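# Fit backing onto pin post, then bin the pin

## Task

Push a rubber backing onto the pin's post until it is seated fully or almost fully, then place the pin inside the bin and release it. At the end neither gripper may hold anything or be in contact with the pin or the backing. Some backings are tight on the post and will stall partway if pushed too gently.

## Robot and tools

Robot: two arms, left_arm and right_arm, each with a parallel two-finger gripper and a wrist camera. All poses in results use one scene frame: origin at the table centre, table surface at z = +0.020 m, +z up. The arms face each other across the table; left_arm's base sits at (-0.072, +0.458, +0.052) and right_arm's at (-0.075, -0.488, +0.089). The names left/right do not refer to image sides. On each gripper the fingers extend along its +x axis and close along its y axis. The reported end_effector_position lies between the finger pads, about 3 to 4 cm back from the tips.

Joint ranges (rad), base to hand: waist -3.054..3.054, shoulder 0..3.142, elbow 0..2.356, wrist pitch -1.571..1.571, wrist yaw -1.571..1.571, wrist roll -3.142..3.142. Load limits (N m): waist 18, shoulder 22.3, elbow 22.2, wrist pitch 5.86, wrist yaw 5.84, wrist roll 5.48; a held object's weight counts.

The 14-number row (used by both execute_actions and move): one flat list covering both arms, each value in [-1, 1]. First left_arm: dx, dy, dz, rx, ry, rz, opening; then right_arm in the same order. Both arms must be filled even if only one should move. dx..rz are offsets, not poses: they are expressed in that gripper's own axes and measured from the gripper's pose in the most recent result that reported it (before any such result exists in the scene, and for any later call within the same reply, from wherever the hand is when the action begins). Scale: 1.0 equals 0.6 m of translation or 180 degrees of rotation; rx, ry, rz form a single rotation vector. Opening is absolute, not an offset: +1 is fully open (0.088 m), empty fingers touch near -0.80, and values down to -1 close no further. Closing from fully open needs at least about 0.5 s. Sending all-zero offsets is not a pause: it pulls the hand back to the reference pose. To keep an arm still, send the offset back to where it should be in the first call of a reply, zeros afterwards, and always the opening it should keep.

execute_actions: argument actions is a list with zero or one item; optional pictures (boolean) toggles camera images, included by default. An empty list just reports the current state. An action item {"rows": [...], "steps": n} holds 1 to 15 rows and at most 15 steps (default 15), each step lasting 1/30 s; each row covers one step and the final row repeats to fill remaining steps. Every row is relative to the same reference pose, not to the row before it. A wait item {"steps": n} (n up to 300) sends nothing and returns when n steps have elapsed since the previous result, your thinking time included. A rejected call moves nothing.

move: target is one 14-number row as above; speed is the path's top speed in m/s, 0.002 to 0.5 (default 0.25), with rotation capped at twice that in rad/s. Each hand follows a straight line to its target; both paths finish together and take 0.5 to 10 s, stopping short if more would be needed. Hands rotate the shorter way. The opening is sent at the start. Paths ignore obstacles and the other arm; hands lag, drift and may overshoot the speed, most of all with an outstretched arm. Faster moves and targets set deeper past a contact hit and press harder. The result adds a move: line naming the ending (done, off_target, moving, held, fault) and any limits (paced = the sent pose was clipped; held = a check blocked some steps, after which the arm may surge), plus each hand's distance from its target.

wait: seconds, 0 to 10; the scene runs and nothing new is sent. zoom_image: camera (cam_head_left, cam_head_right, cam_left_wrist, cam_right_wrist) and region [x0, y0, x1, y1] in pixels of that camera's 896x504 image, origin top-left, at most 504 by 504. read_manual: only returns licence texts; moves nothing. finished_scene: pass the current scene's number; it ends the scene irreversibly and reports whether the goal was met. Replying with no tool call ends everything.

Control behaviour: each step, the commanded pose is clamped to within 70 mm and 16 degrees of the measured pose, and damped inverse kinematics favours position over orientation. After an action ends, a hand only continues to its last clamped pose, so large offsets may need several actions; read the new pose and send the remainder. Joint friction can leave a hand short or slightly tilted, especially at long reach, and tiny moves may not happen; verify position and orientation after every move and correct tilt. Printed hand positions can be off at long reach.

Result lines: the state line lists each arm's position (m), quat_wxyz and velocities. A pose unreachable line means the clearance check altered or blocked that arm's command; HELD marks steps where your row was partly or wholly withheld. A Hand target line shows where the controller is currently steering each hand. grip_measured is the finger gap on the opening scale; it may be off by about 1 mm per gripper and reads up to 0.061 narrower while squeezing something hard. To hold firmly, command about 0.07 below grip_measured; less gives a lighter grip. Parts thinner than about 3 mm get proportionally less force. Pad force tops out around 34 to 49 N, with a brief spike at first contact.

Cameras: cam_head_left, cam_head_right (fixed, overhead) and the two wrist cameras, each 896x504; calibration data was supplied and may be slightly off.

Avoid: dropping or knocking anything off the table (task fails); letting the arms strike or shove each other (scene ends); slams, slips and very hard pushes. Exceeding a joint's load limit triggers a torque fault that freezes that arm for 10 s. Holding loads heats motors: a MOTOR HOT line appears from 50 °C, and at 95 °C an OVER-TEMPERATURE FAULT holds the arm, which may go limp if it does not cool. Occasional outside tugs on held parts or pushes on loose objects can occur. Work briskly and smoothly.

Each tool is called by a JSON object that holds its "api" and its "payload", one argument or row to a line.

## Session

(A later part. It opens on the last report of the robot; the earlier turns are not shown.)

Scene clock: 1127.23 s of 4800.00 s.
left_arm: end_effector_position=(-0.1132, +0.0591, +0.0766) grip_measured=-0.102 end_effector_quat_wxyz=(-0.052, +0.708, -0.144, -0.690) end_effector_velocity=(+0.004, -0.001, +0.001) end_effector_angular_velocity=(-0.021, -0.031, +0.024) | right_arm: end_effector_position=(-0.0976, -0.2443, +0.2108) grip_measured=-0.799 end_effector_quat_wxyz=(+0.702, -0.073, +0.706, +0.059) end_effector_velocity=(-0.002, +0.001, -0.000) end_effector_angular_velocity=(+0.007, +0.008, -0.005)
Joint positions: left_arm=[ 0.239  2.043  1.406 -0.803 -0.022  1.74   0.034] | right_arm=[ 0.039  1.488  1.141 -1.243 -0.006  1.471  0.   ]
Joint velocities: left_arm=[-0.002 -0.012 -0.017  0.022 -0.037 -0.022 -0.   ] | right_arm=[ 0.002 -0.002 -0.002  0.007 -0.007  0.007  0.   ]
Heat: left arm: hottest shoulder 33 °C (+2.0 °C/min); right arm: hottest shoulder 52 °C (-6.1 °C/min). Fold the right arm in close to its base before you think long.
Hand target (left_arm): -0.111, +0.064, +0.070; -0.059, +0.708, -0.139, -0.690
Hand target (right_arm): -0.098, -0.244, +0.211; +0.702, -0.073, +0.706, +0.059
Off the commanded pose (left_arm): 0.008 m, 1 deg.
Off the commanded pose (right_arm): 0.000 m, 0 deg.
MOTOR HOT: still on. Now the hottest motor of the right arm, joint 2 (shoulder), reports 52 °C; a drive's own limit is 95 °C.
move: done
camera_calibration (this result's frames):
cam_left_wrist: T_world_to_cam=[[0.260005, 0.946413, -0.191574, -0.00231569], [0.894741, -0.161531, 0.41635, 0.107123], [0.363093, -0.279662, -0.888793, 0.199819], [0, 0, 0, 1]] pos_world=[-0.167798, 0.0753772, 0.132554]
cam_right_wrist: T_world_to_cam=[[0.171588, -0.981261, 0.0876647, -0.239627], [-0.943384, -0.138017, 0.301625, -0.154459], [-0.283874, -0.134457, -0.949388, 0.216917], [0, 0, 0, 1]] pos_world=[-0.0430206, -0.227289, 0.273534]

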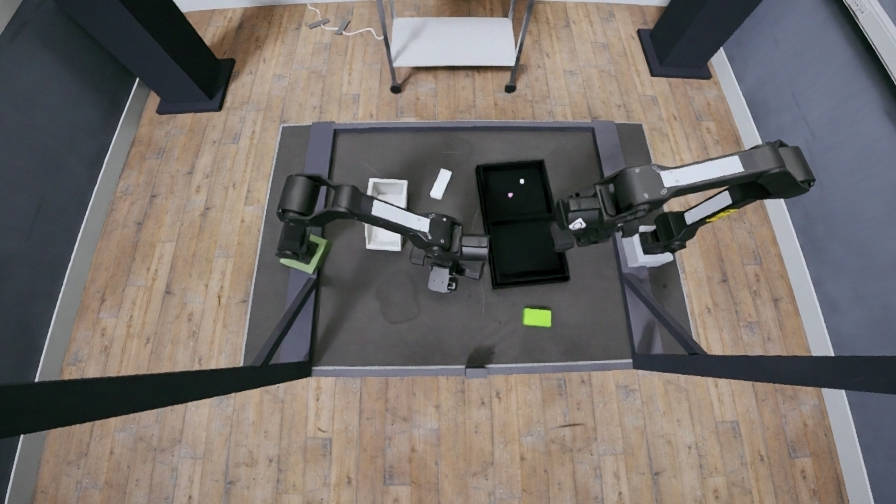

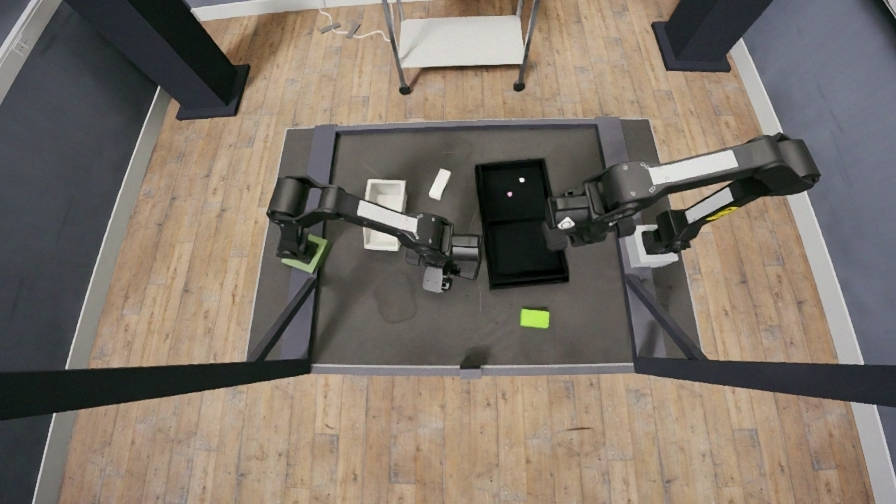

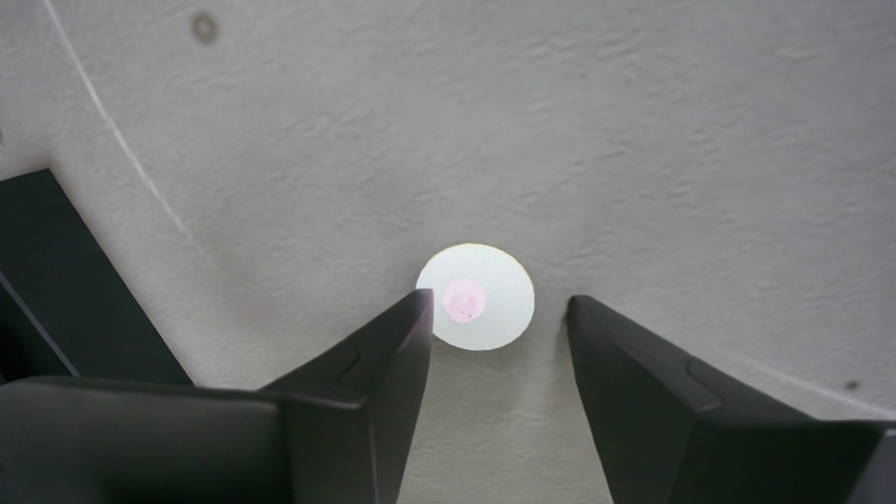

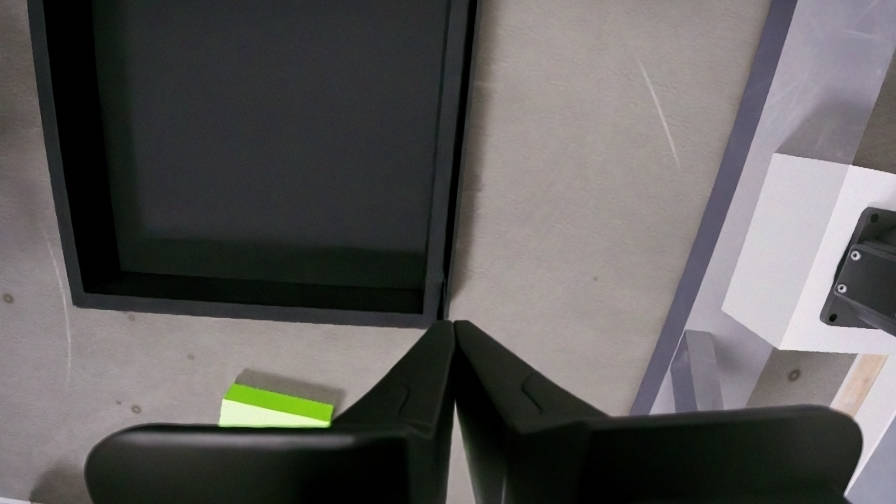

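Good. Press down with less tilt, then close gradually.

{"api": "move", "payload": {
  "target": [0.02,0,0,0,0,-0.02,-0.14,0,0,0,0,0,0,-0.8],
  "speed": 0.02
}}

{"api": "move", "payload": {
  "target": [0.018,-0.004,0,0,0,-0.005,-0.36,0,0,0,0,0,0,-0.8],
  "speed": 0.02
}}

{"api": "zoom_image", "payload": {
  "camera": "cam_left_wrist",
  "region": [400,230,600,400]
}}

Scene clock: 1133.20 s of 4800.00 s.
left_arm: end_effector_position=(-0.1137, +0.0577, +0.0761) grip_measured=-0.138 end_effector_quat_wxyz=(-0.068, +0.710, -0.131, -0.688) end_effector_velocity=(-0.002, -0.003, +0.001) end_effector_angular_velocity=(-0.013, -0.004, +0.015) | right_arm: end_effector_position=(-0.0976, -0.2443, +0.2108) grip_measured=-0.799 end_effector_quat_wxyz=(+0.702, -0.073, +0.706, +0.059) end_effector_velocity=(-0.000, -0.002, -0.000) end_effector_angular_velocity=(-0.008, +0.007, +0.019)
Joint positions: left_arm=[ 0.236  2.078  1.461 -0.863 -0.029  1.74   0.032] | right_arm=[ 0.039  1.488  1.141 -1.243 -0.006  1.471  0.   ]
Joint velocities: left_arm=[-0.007  0.002  0.007  0.007 -0.007 -0.022 -0.   ] | right_arm=[-0.002 -0.002 -0.002 -0.007 -0.007 -0.022  0.   ]
Heat: left arm: hottest shoulder 33 °C (+1.0 °C/min); right arm: hottest shoulder 52 °C (-5.1 °C/min). Fold the right arm in close to its base before you think long.
Hand target (left_arm): -0.113, +0.058, +0.065; -0.074, +0.712, -0.122, -0.687
Hand target (right_arm): -0.098, -0.244, +0.211; +0.702, -0.073, +0.706, +0.059
Off the commanded pose (left_arm): 0.011 m, 1 deg.
Off the commanded pose (right_arm): 0.000 m, 0 deg.
MOTOR HOT: still on. Now the hottest motor of the right arm, joint 2 (shoulder), reports 52 °C; a drive's own limit is 95 °C.
After step 90, 1.13 s passed at rest.
move: off_target (left_arm)
camera_calibration (this result's frames):
cam_left_wrist: T_world_to_cam=[[0.264513, 0.952409, -0.151493, -0.00387995], [0.889396, -0.180186, 0.420128, 0.107721], [0.372836, -0.245866, -0.89473, 0.198696], [0, 0, 0, 1]] pos_world=[-0.168862, 0.0719578, 0.131935]
cam_right_wrist: T_world_to_cam=[[0.171588, -0.981261, 0.0876647, -0.239627], [-0.943384, -0.138017, 0.301625, -0.154459], [-0.283874, -0.134457, -0.949388, 0.216917], [0, 0, 0, 1]] pos_world=[-0.0430206, -0.227289, 0.273534]

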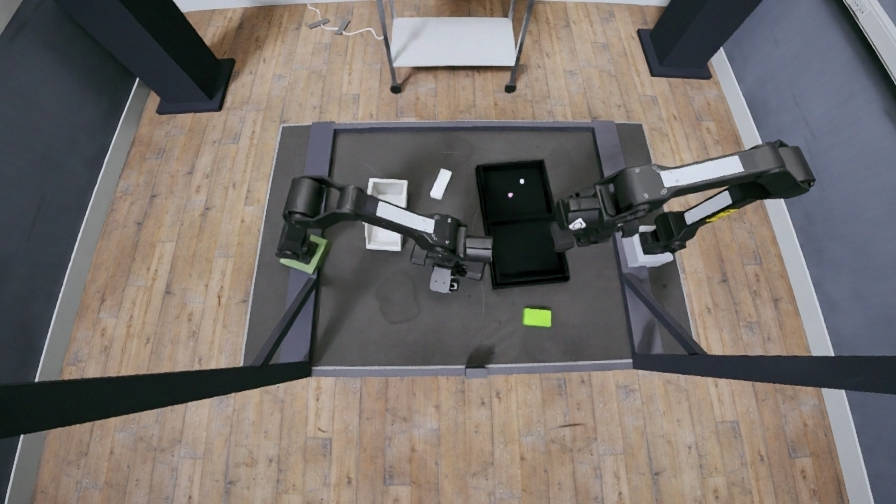

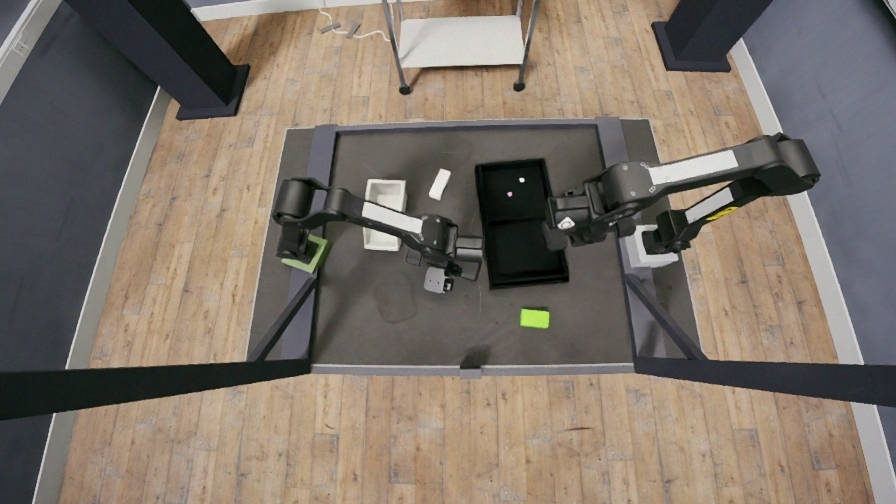

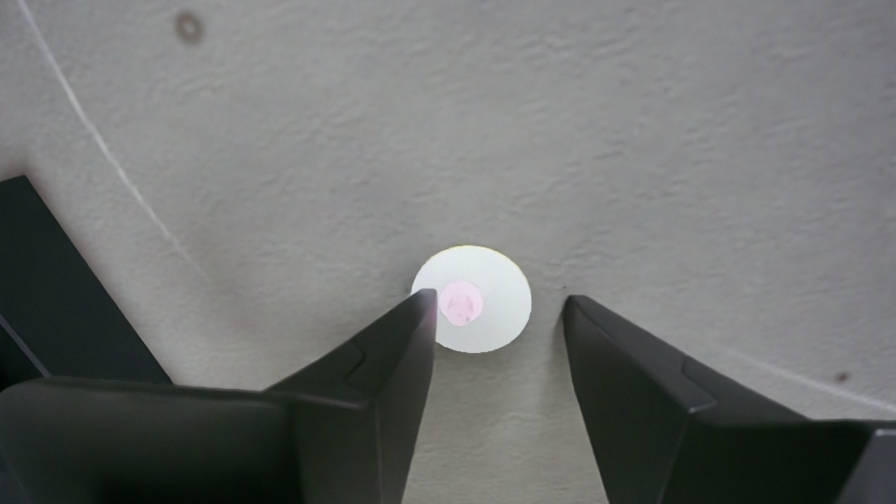

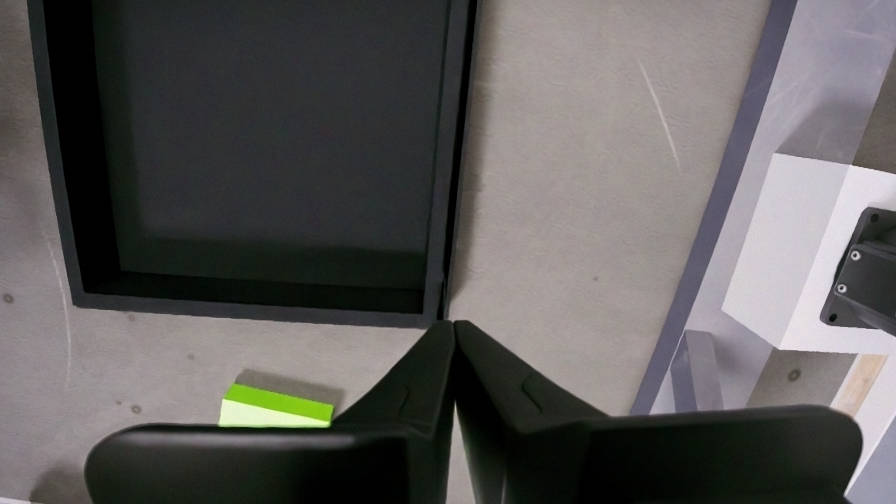

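Scene clock: 1133.97 s of 4800.00 s.
left_arm: end_effector_position=(-0.1135, +0.0562, +0.0762) grip_measured=-0.354 end_effector_quat_wxyz=(-0.065, +0.711, -0.134, -0.687) end_effector_velocity=(+0.002, -0.001, +0.001) end_effector_angular_velocity=(-0.010, -0.020, +0.007) | right_arm: end_effector_position=(-0.0976, -0.2443, +0.2108) grip_measured=-0.799 end_effector_quat_wxyz=(+0.702, -0.073, +0.706, +0.059) end_effector_velocity=(+0.002, -0.004, +0.001) end_effector_angular_velocity=(-0.016, -0.009, +0.005)
Joint positions: left_arm=[ 0.236  2.078  1.461 -0.856 -0.031  1.74   0.022] | right_arm=[ 0.039  1.488  1.141 -1.243 -0.006  1.471  0.   ]
Joint velocities: left_arm=[-0.002 -0.002 -0.002  0.007 -0.022 -0.007 -0.001] | right_arm=[-0.002 -0.002  0.002 -0.022  0.007 -0.007  0.   ]
Heat: left arm: hottest shoulder 33 °C (+1.0 °C/min); right arm: hottest shoulder 52 °C (-5.1 °C/min). Fold the right arm in close to its base before you think long.
Hand target (left_arm): -0.113, +0.059, +0.065; -0.074, +0.712, -0.126, -0.687
Hand target (right_arm): -0.098, -0.244, +0.211; +0.702, -0.073, +0.706, +0.059
Off the commanded pose (left_arm): 0.011 m, 1 deg.
Off the commanded pose (right_arm): 0.000 m, 0 deg.
MOTOR HOT: still on. Now the hottest motor of the right arm, joint 2 (shoulder), reports 52 °C; a drive's own limit is 95 °C.
move: off_target (left_arm)
camera_calibration (this result's frames):
cam_left_wrist: T_world_to_cam=[[0.264513, 0.951367, -0.157904, -0.0018988], [0.888967, -0.177062, 0.42236, 0.10689], [0.37386, -0.252091, -0.892569, 0.198716], [0, 0, 0, 1]] pos_world=[-0.168812, 0.0708272, 0.131922]
cam_right_wrist: T_world_to_cam=[[0.171588, -0.981261, 0.0876647, -0.239627], [-0.943384, -0.138017, 0.301625, -0.154459], [-0.283874, -0.134457, -0.949388, 0.216917], [0, 0, 0, 1]] pos_world=[-0.0430206, -0.227289, 0.273534]

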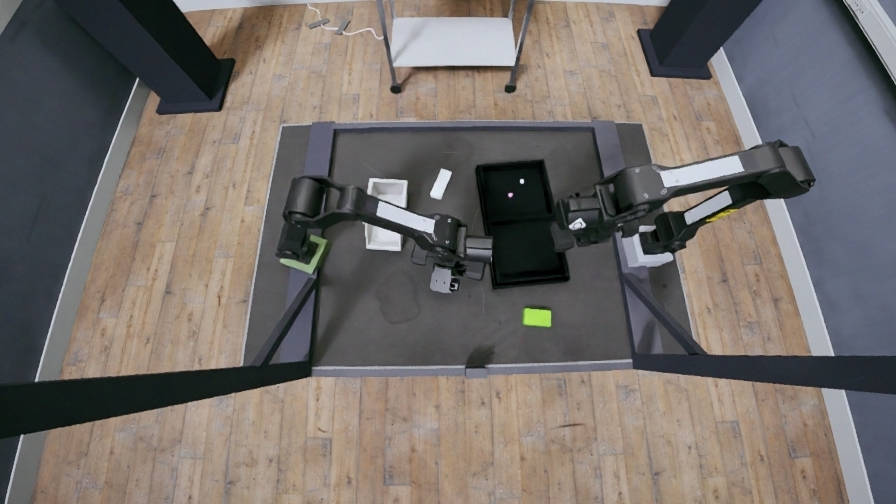

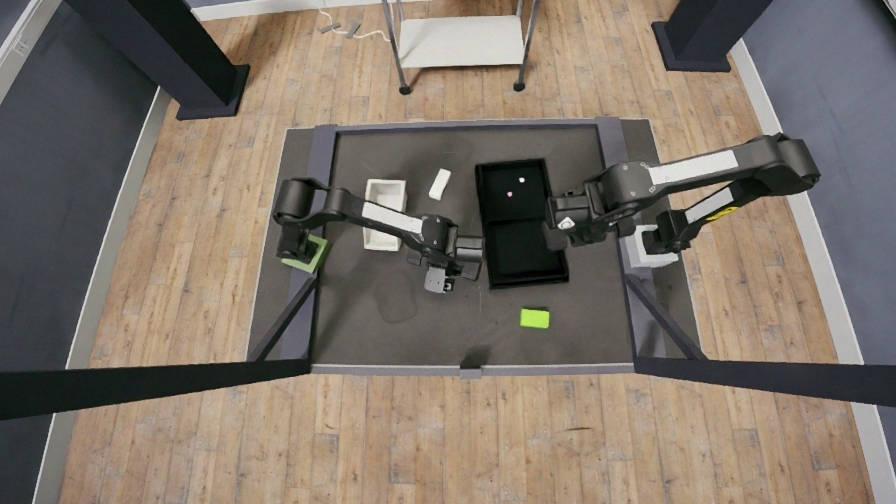

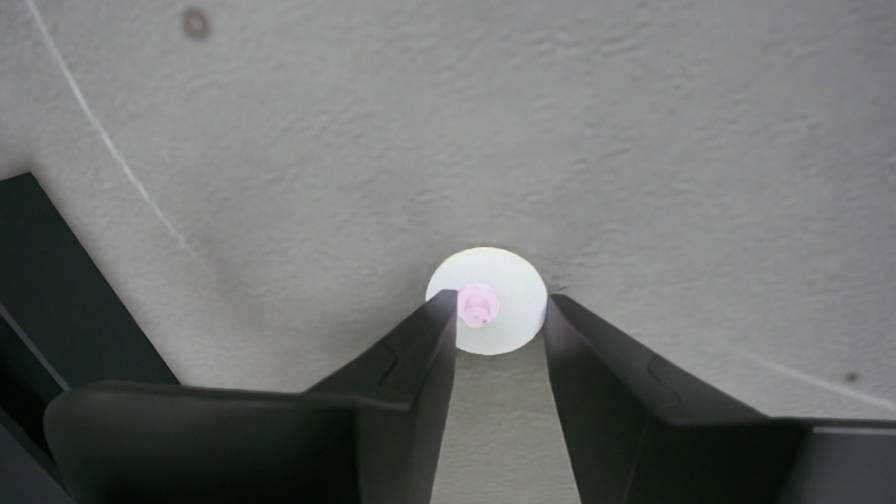

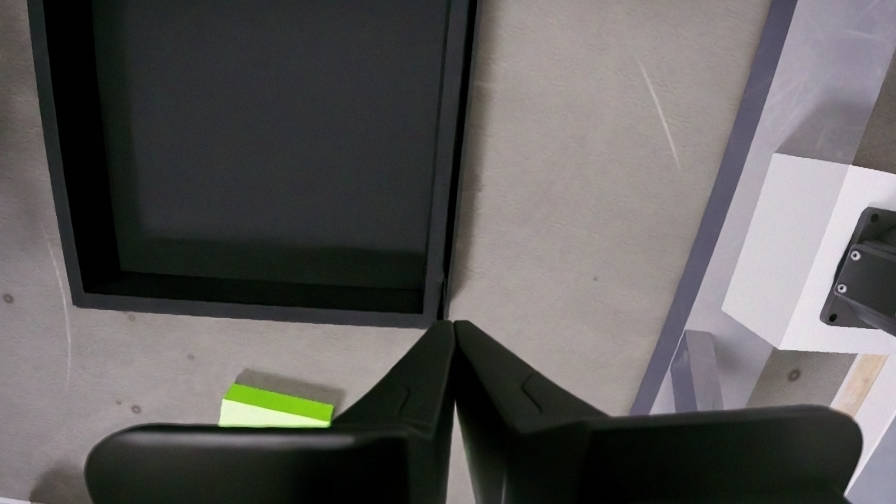

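Region (400, 230, 600, 400) of cam_left_wrist's 896x504 image, scaled by 2.520, with more detail than that image has; it fills the top 428 rows of this view, and the rest is white.

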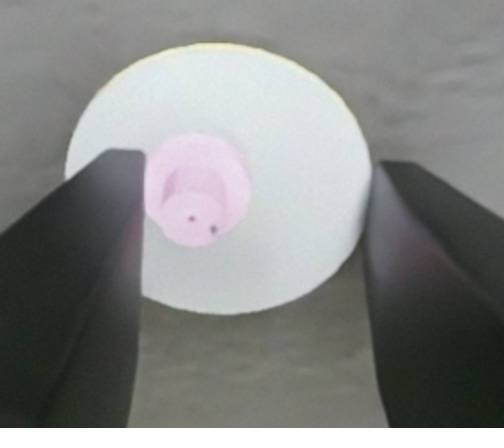

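Engaged on both. Squeeze.

{"api": "move", "payload": {
  "target": [0.022,-0.004,0,0,0,-0.005,-0.47,0,0,0,0,0,0,-0.8],
  "speed": 0.02
}}

{"api": "zoom_image", "payload": {
  "camera": "cam_left_wrist",
  "region": [400,230,600,400]
}}

Scene clock: 1137.47 s of 4800.00 s.
left_arm: end_effector_position=(-0.1138, +0.0528, +0.0766) grip_measured=-0.461 end_effector_quat_wxyz=(-0.060, +0.711, -0.139, -0.686) end_effector_velocity=(+0.002, -0.001, +0.001) end_effector_angular_velocity=(-0.010, -0.018, +0.022) | right_arm: end_effector_position=(-0.0976, -0.2443, +0.2108) grip_measured=-0.799 end_effector_quat_wxyz=(+0.702, -0.073, +0.706, +0.059) end_effector_velocity=(-0.000, -0.004, +0.001) end_effector_angular_velocity=(-0.018, +0.006, +0.019)
Joint positions: left_arm=[ 0.236  2.078  1.461 -0.841 -0.032  1.74   0.016] | right_arm=[ 0.039  1.488  1.141 -1.243 -0.006  1.471  0.   ]
Joint velocities: left_arm=[-0.002 -0.002 -0.002  0.007 -0.022 -0.022 -0.   ] | right_arm=[-0.002 -0.002  0.002 -0.022 -0.007 -0.022  0.   ]
Heat: left arm: hottest shoulder 33 °C (+1.0 °C/min); right arm: hottest shoulder 52 °C (-5.0 °C/min). Fold the right arm in close to its base before you think long.
Hand target (left_arm): -0.113, +0.057, +0.063; -0.071, +0.712, -0.128, -0.687
Hand target (right_arm): -0.098, -0.244, +0.211; +0.702, -0.073, +0.706, +0.059
Off the commanded pose (left_arm): 0.014 m, 2 deg.
Off the commanded pose (right_arm): 0.000 m, 0 deg.
MOTOR HOT: still on. Now the hottest motor of the right arm, joint 2 (shoulder), reports 52 °C; a drive's own limit is 95 °C.
move: off_target (left_arm)
camera_calibration (this result's frames):
cam_left_wrist: T_world_to_cam=[[0.264263, 0.948803, -0.173025, 0.00271485], [0.889423, -0.170378, 0.424143, 0.105947], [0.372949, -0.265978, -0.888912, 0.198639], [0, 0, 0, 1]] pos_world=[-0.169031, 0.0683087, 0.132106]
cam_right_wrist: T_world_to_cam=[[0.171588, -0.981261, 0.0876647, -0.239627], [-0.943384, -0.138017, 0.301625, -0.154459], [-0.283874, -0.134457, -0.949388, 0.216917], [0, 0, 0, 1]] pos_world=[-0.0430206, -0.227289, 0.273534]

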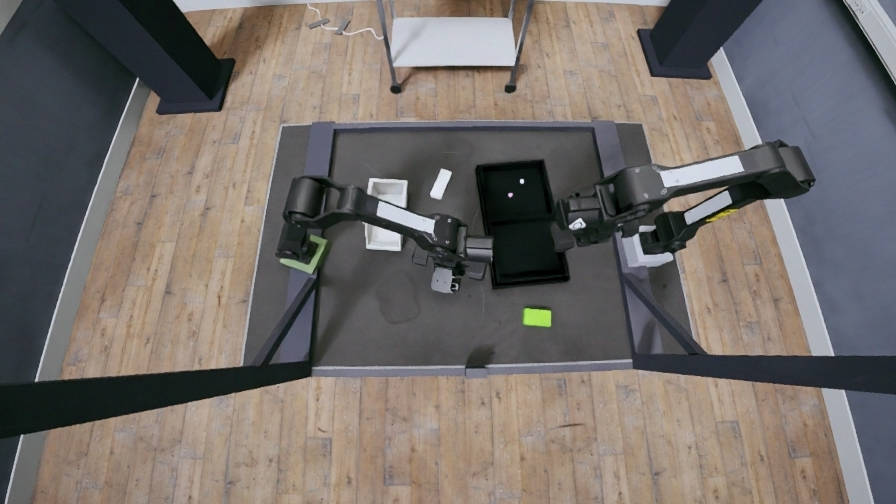

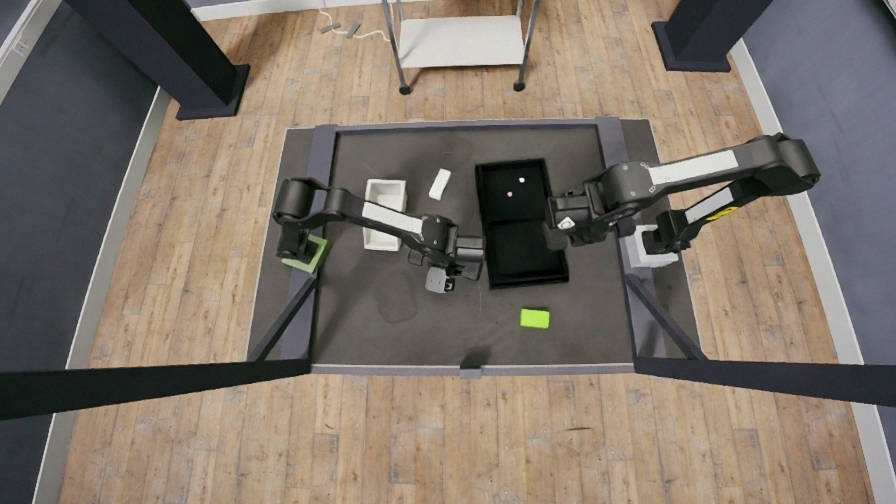

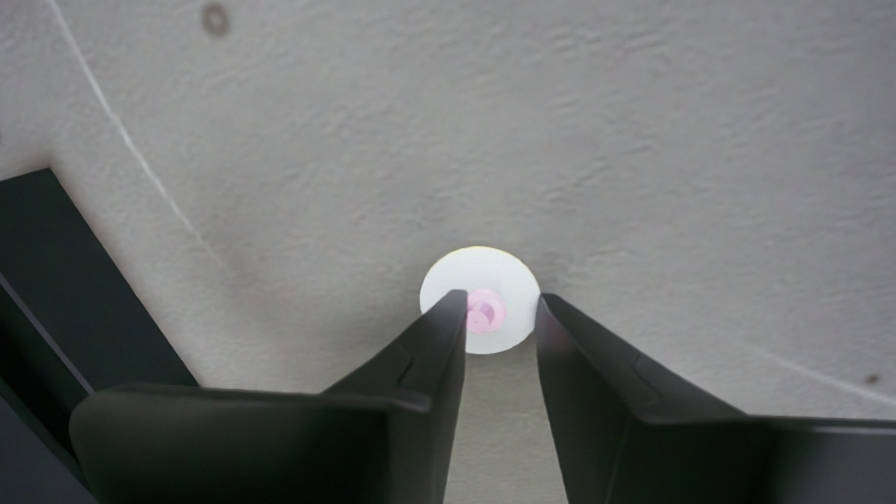

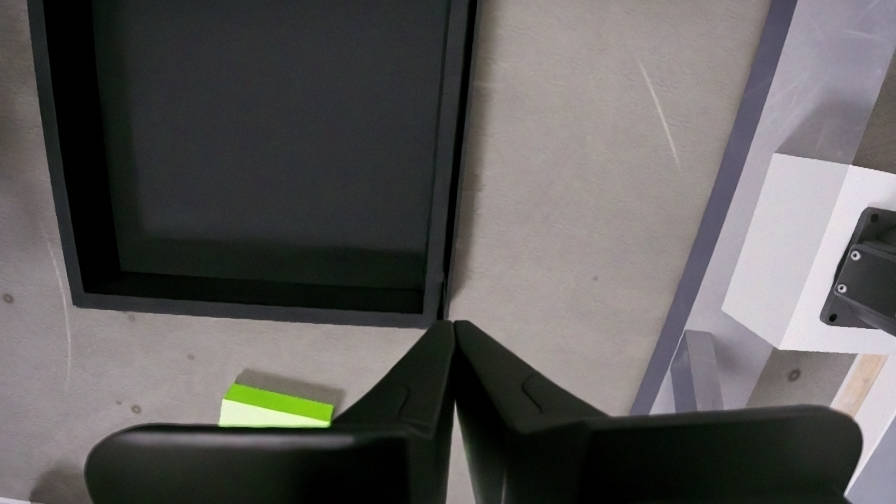

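Region (400, 230, 600, 400) of cam_left_wrist's 896x504 image, scaled by 2.520, with more detail than that image has; it fills the top 428 rows of this view, and the rest is white.

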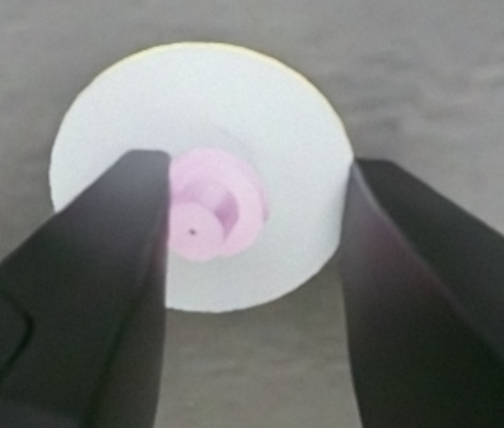

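It moved; single dot. Release and look.

{"api": "move", "payload": {
  "target": [0,0,0,0,0,0,-0.1,0,0,0,0,0,0,-0.8]
}}

{"api": "move", "payload": {
  "target": [-0.05,0.012,0,0,0,-0.03,-0.1,0,0,0,0,0,0,-0.8],
  "speed": 0.05
}}

{"api": "zoom_image", "payload": {
  "camera": "cam_left_wrist",
  "region": [380,180,580,350]
}}

Scene clock: 1141.60 s of 4800.00 s.
left_arm: end_effector_position=(-0.1143, +0.0506, +0.0773) grip_measured=-0.104 end_effector_quat_wxyz=(-0.057, +0.711, -0.142, -0.686) end_effector_velocity=(-0.001, +0.005, -0.000) end_effector_angular_velocity=(+0.021, -0.009, +0.001) | right_arm: end_effector_position=(-0.0976, -0.2443, +0.2108) grip_measured=-0.799 end_effector_quat_wxyz=(+0.702, -0.073, +0.706, +0.059) end_effector_velocity=(+0.001, -0.002, -0.000) end_effector_angular_velocity=(-0.008, +0.007, -0.000)
Joint positions: left_arm=[ 0.235  2.078  1.463 -0.834 -0.032  1.74   0.034] | right_arm=[ 0.039  1.488  1.141 -1.243 -0.006  1.471  0.   ]
Joint velocities: left_arm=[-0.007 -0.002 -0.002 -0.022 -0.007 -0.007  0.   ] | right_arm=[-0.007 -0.002 -0.002 -0.007 -0.007 -0.007  0.   ]
Heat: left arm: hottest shoulder 33 °C (+0.0 °C/min); right arm: hottest shoulder 51 °C (-5.0 °C/min). Fold the right arm in close to its base before you think long.
Hand target (left_arm): -0.114, +0.053, +0.077; -0.060, +0.711, -0.139, -0.686
Hand target (right_arm): -0.098, -0.244, +0.211; +0.702, -0.073, +0.706, +0.059
Off the commanded pose (left_arm): 0.002 m, 1 deg.
Off the commanded pose (right_arm): 0.000 m, 0 deg.
MOTOR HOT: still on. Now the hottest motor of the right arm, joint 2 (shoulder), reports 51 °C; a drive's own limit is 95 °C.
After step 90, 0.43 s passed at rest.
move: done
camera_calibration (this result's frames):
cam_left_wrist: T_world_to_cam=[[0.264413, 0.947084, -0.181983, 0.00581548], [0.889959, -0.166917, 0.424395, 0.105533], [0.371562, -0.274173, -0.887001, 0.199031], [0, 0, 0, 1]] pos_world=[-0.16941, 0.0666765, 0.132811]
cam_right_wrist: T_world_to_cam=[[0.171588, -0.981261, 0.0876647, -0.239627], [-0.943384, -0.138017, 0.301625, -0.154459], [-0.283874, -0.134457, -0.949388, 0.216917], [0, 0, 0, 1]] pos_world=[-0.0430206, -0.227289, 0.273534]

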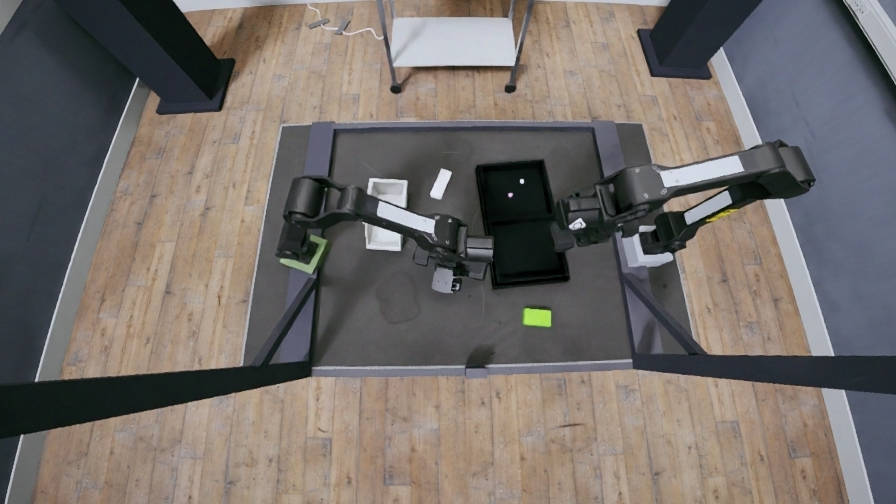

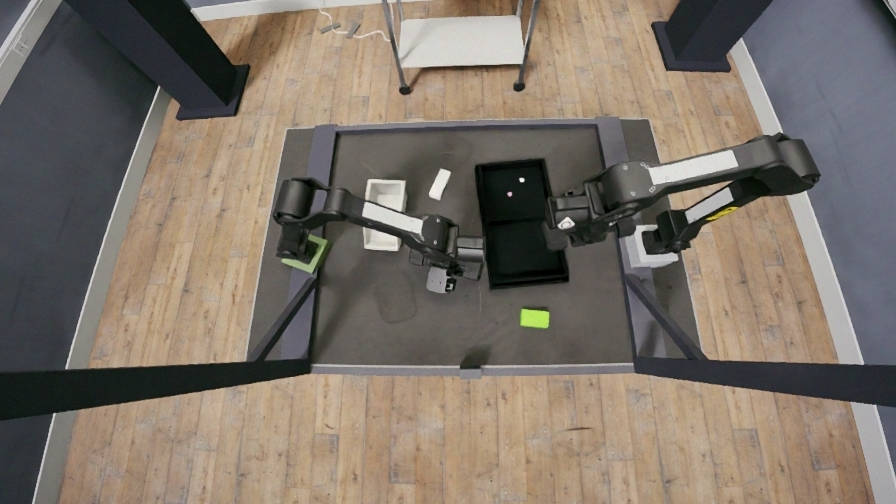

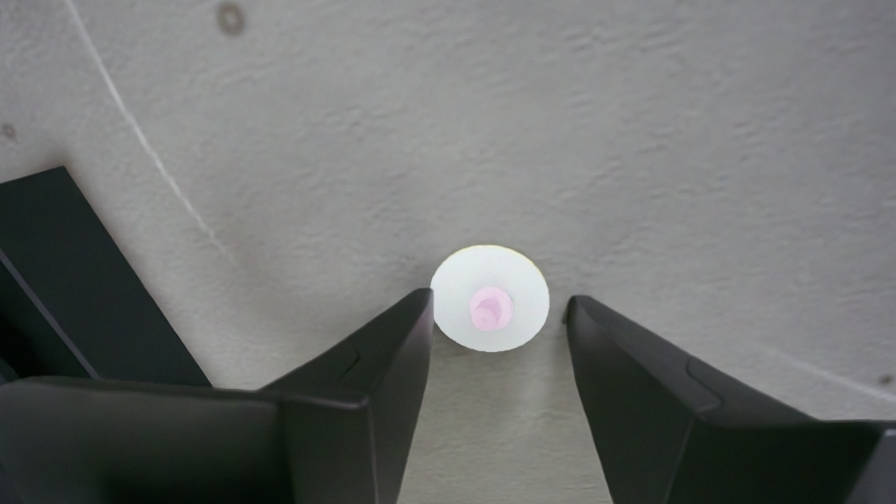

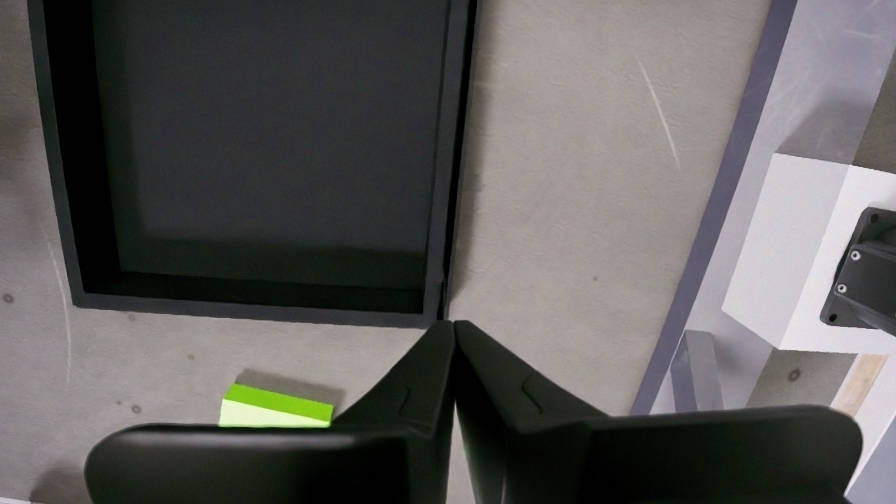

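Scene clock: 1142.87 s of 4800.00 s.
left_arm: end_effector_position=(-0.1157, +0.0498, +0.1104) grip_measured=-0.102 end_effector_quat_wxyz=(-0.088, +0.716, -0.112, -0.683) end_effector_velocity=(+0.003, +0.005, +0.000) end_effector_angular_velocity=(+0.028, -0.025, +0.006) | right_arm: end_effector_position=(-0.0976, -0.2443, +0.2108) grip_measured=-0.799 end_effector_quat_wxyz=(+0.702, -0.073, +0.706, +0.059) end_effector_velocity=(-0.000, -0.002, -0.000) end_effector_angular_velocity=(-0.008, +0.007, +0.005)
Joint positions: left_arm=[ 0.227  2.114  1.661 -1.084 -0.046  1.731  0.034] | right_arm=[ 0.039  1.488  1.141 -1.243 -0.006  1.471  0.   ]
Joint velocities: left_arm=[-0.002  0.007  0.012 -0.037 -0.022 -0.007 -0.   ] | right_arm=[-0.002 -0.002 -0.002 -0.007 -0.007 -0.007  0.   ]
Heat: left arm: hottest shoulder 33 °C (+0.0 °C/min); right arm: hottest shoulder 51 °C (-5.0 °C/min). Fold the right arm in close to its base before you think long.
Hand target (left_arm): -0.117, +0.048, +0.108; -0.089, +0.717, -0.109, -0.683
Hand target (right_arm): -0.098, -0.244, +0.211; +0.702, -0.073, +0.706, +0.059
Off the commanded pose (left_arm): 0.004 m, 0 deg.
Off the commanded pose (right_arm): 0.000 m, 0 deg.
MOTOR HOT: still on. Now the hottest motor of the right arm, joint 2 (shoulder), reports 51 °C; a drive's own limit is 95 °C.
move: done
camera_calibration (this result's frames):
cam_left_wrist: T_world_to_cam=[[0.266302, 0.959214, -0.09482, 0.00300222], [0.880099, -0.201857, 0.429745, 0.0926308], [0.393077, -0.197893, -0.897958, 0.228583], [0, 0, 0, 1]] pos_world=[-0.172174, 0.0610533, 0.165735]
cam_right_wrist: T_world_to_cam=[[0.171588, -0.981261, 0.0876647, -0.239627], [-0.943384, -0.138017, 0.301625, -0.154459], [-0.283874, -0.134457, -0.949388, 0.216917], [0, 0, 0, 1]] pos_world=[-0.0430206, -0.227289, 0.273534]

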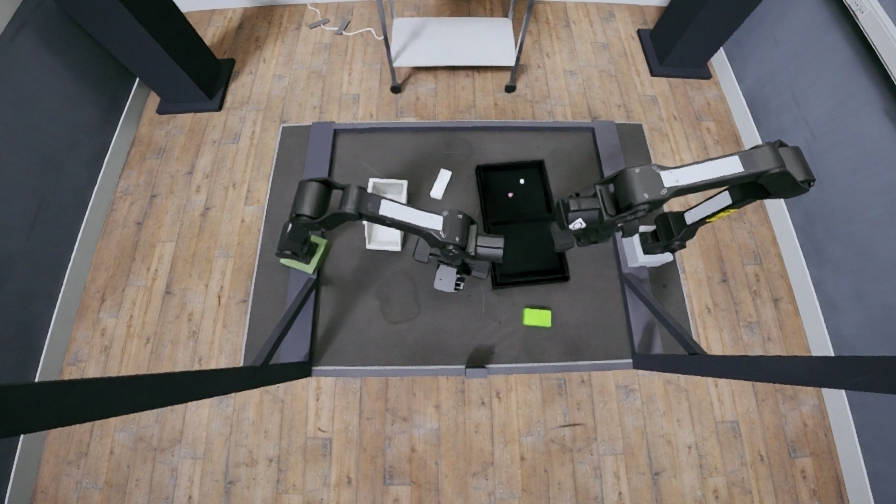

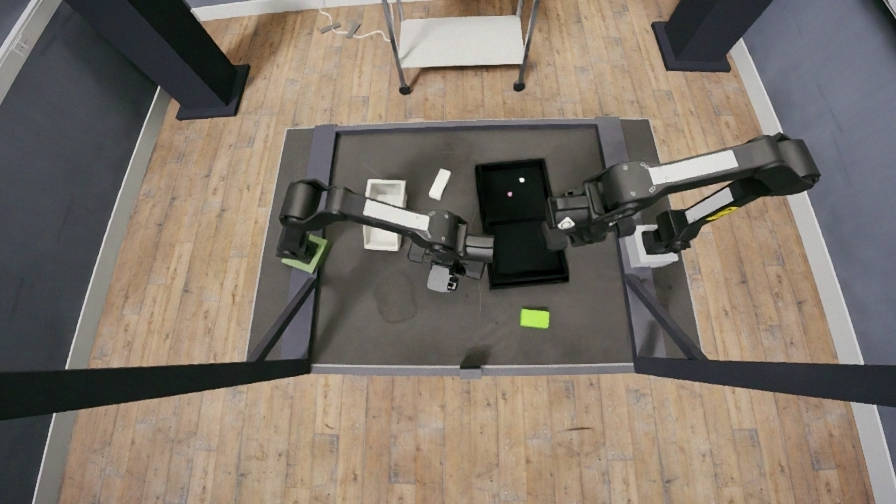

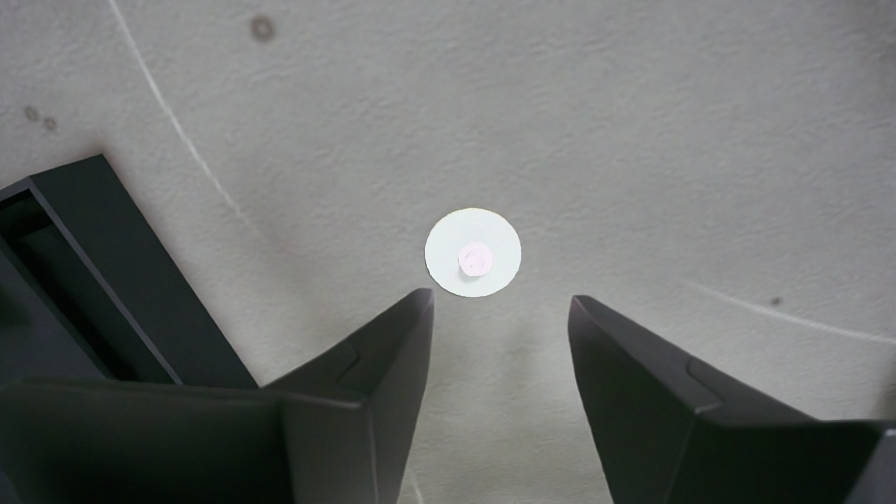

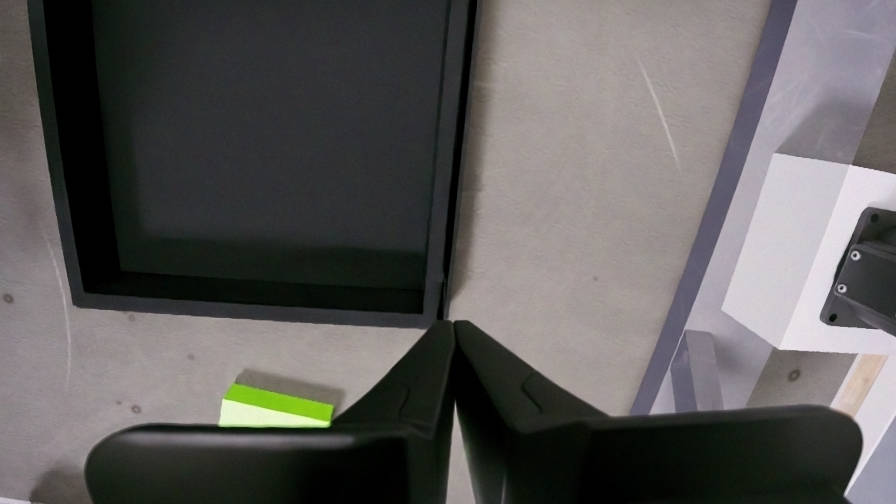

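Region (380, 180, 580, 350) of cam_left_wrist's 896x504 image, scaled by 2.520, with more detail than that image has; it fills the top 428 rows of this view, and the rest is white.

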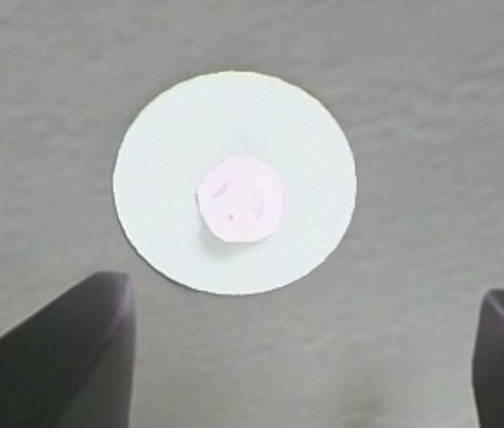

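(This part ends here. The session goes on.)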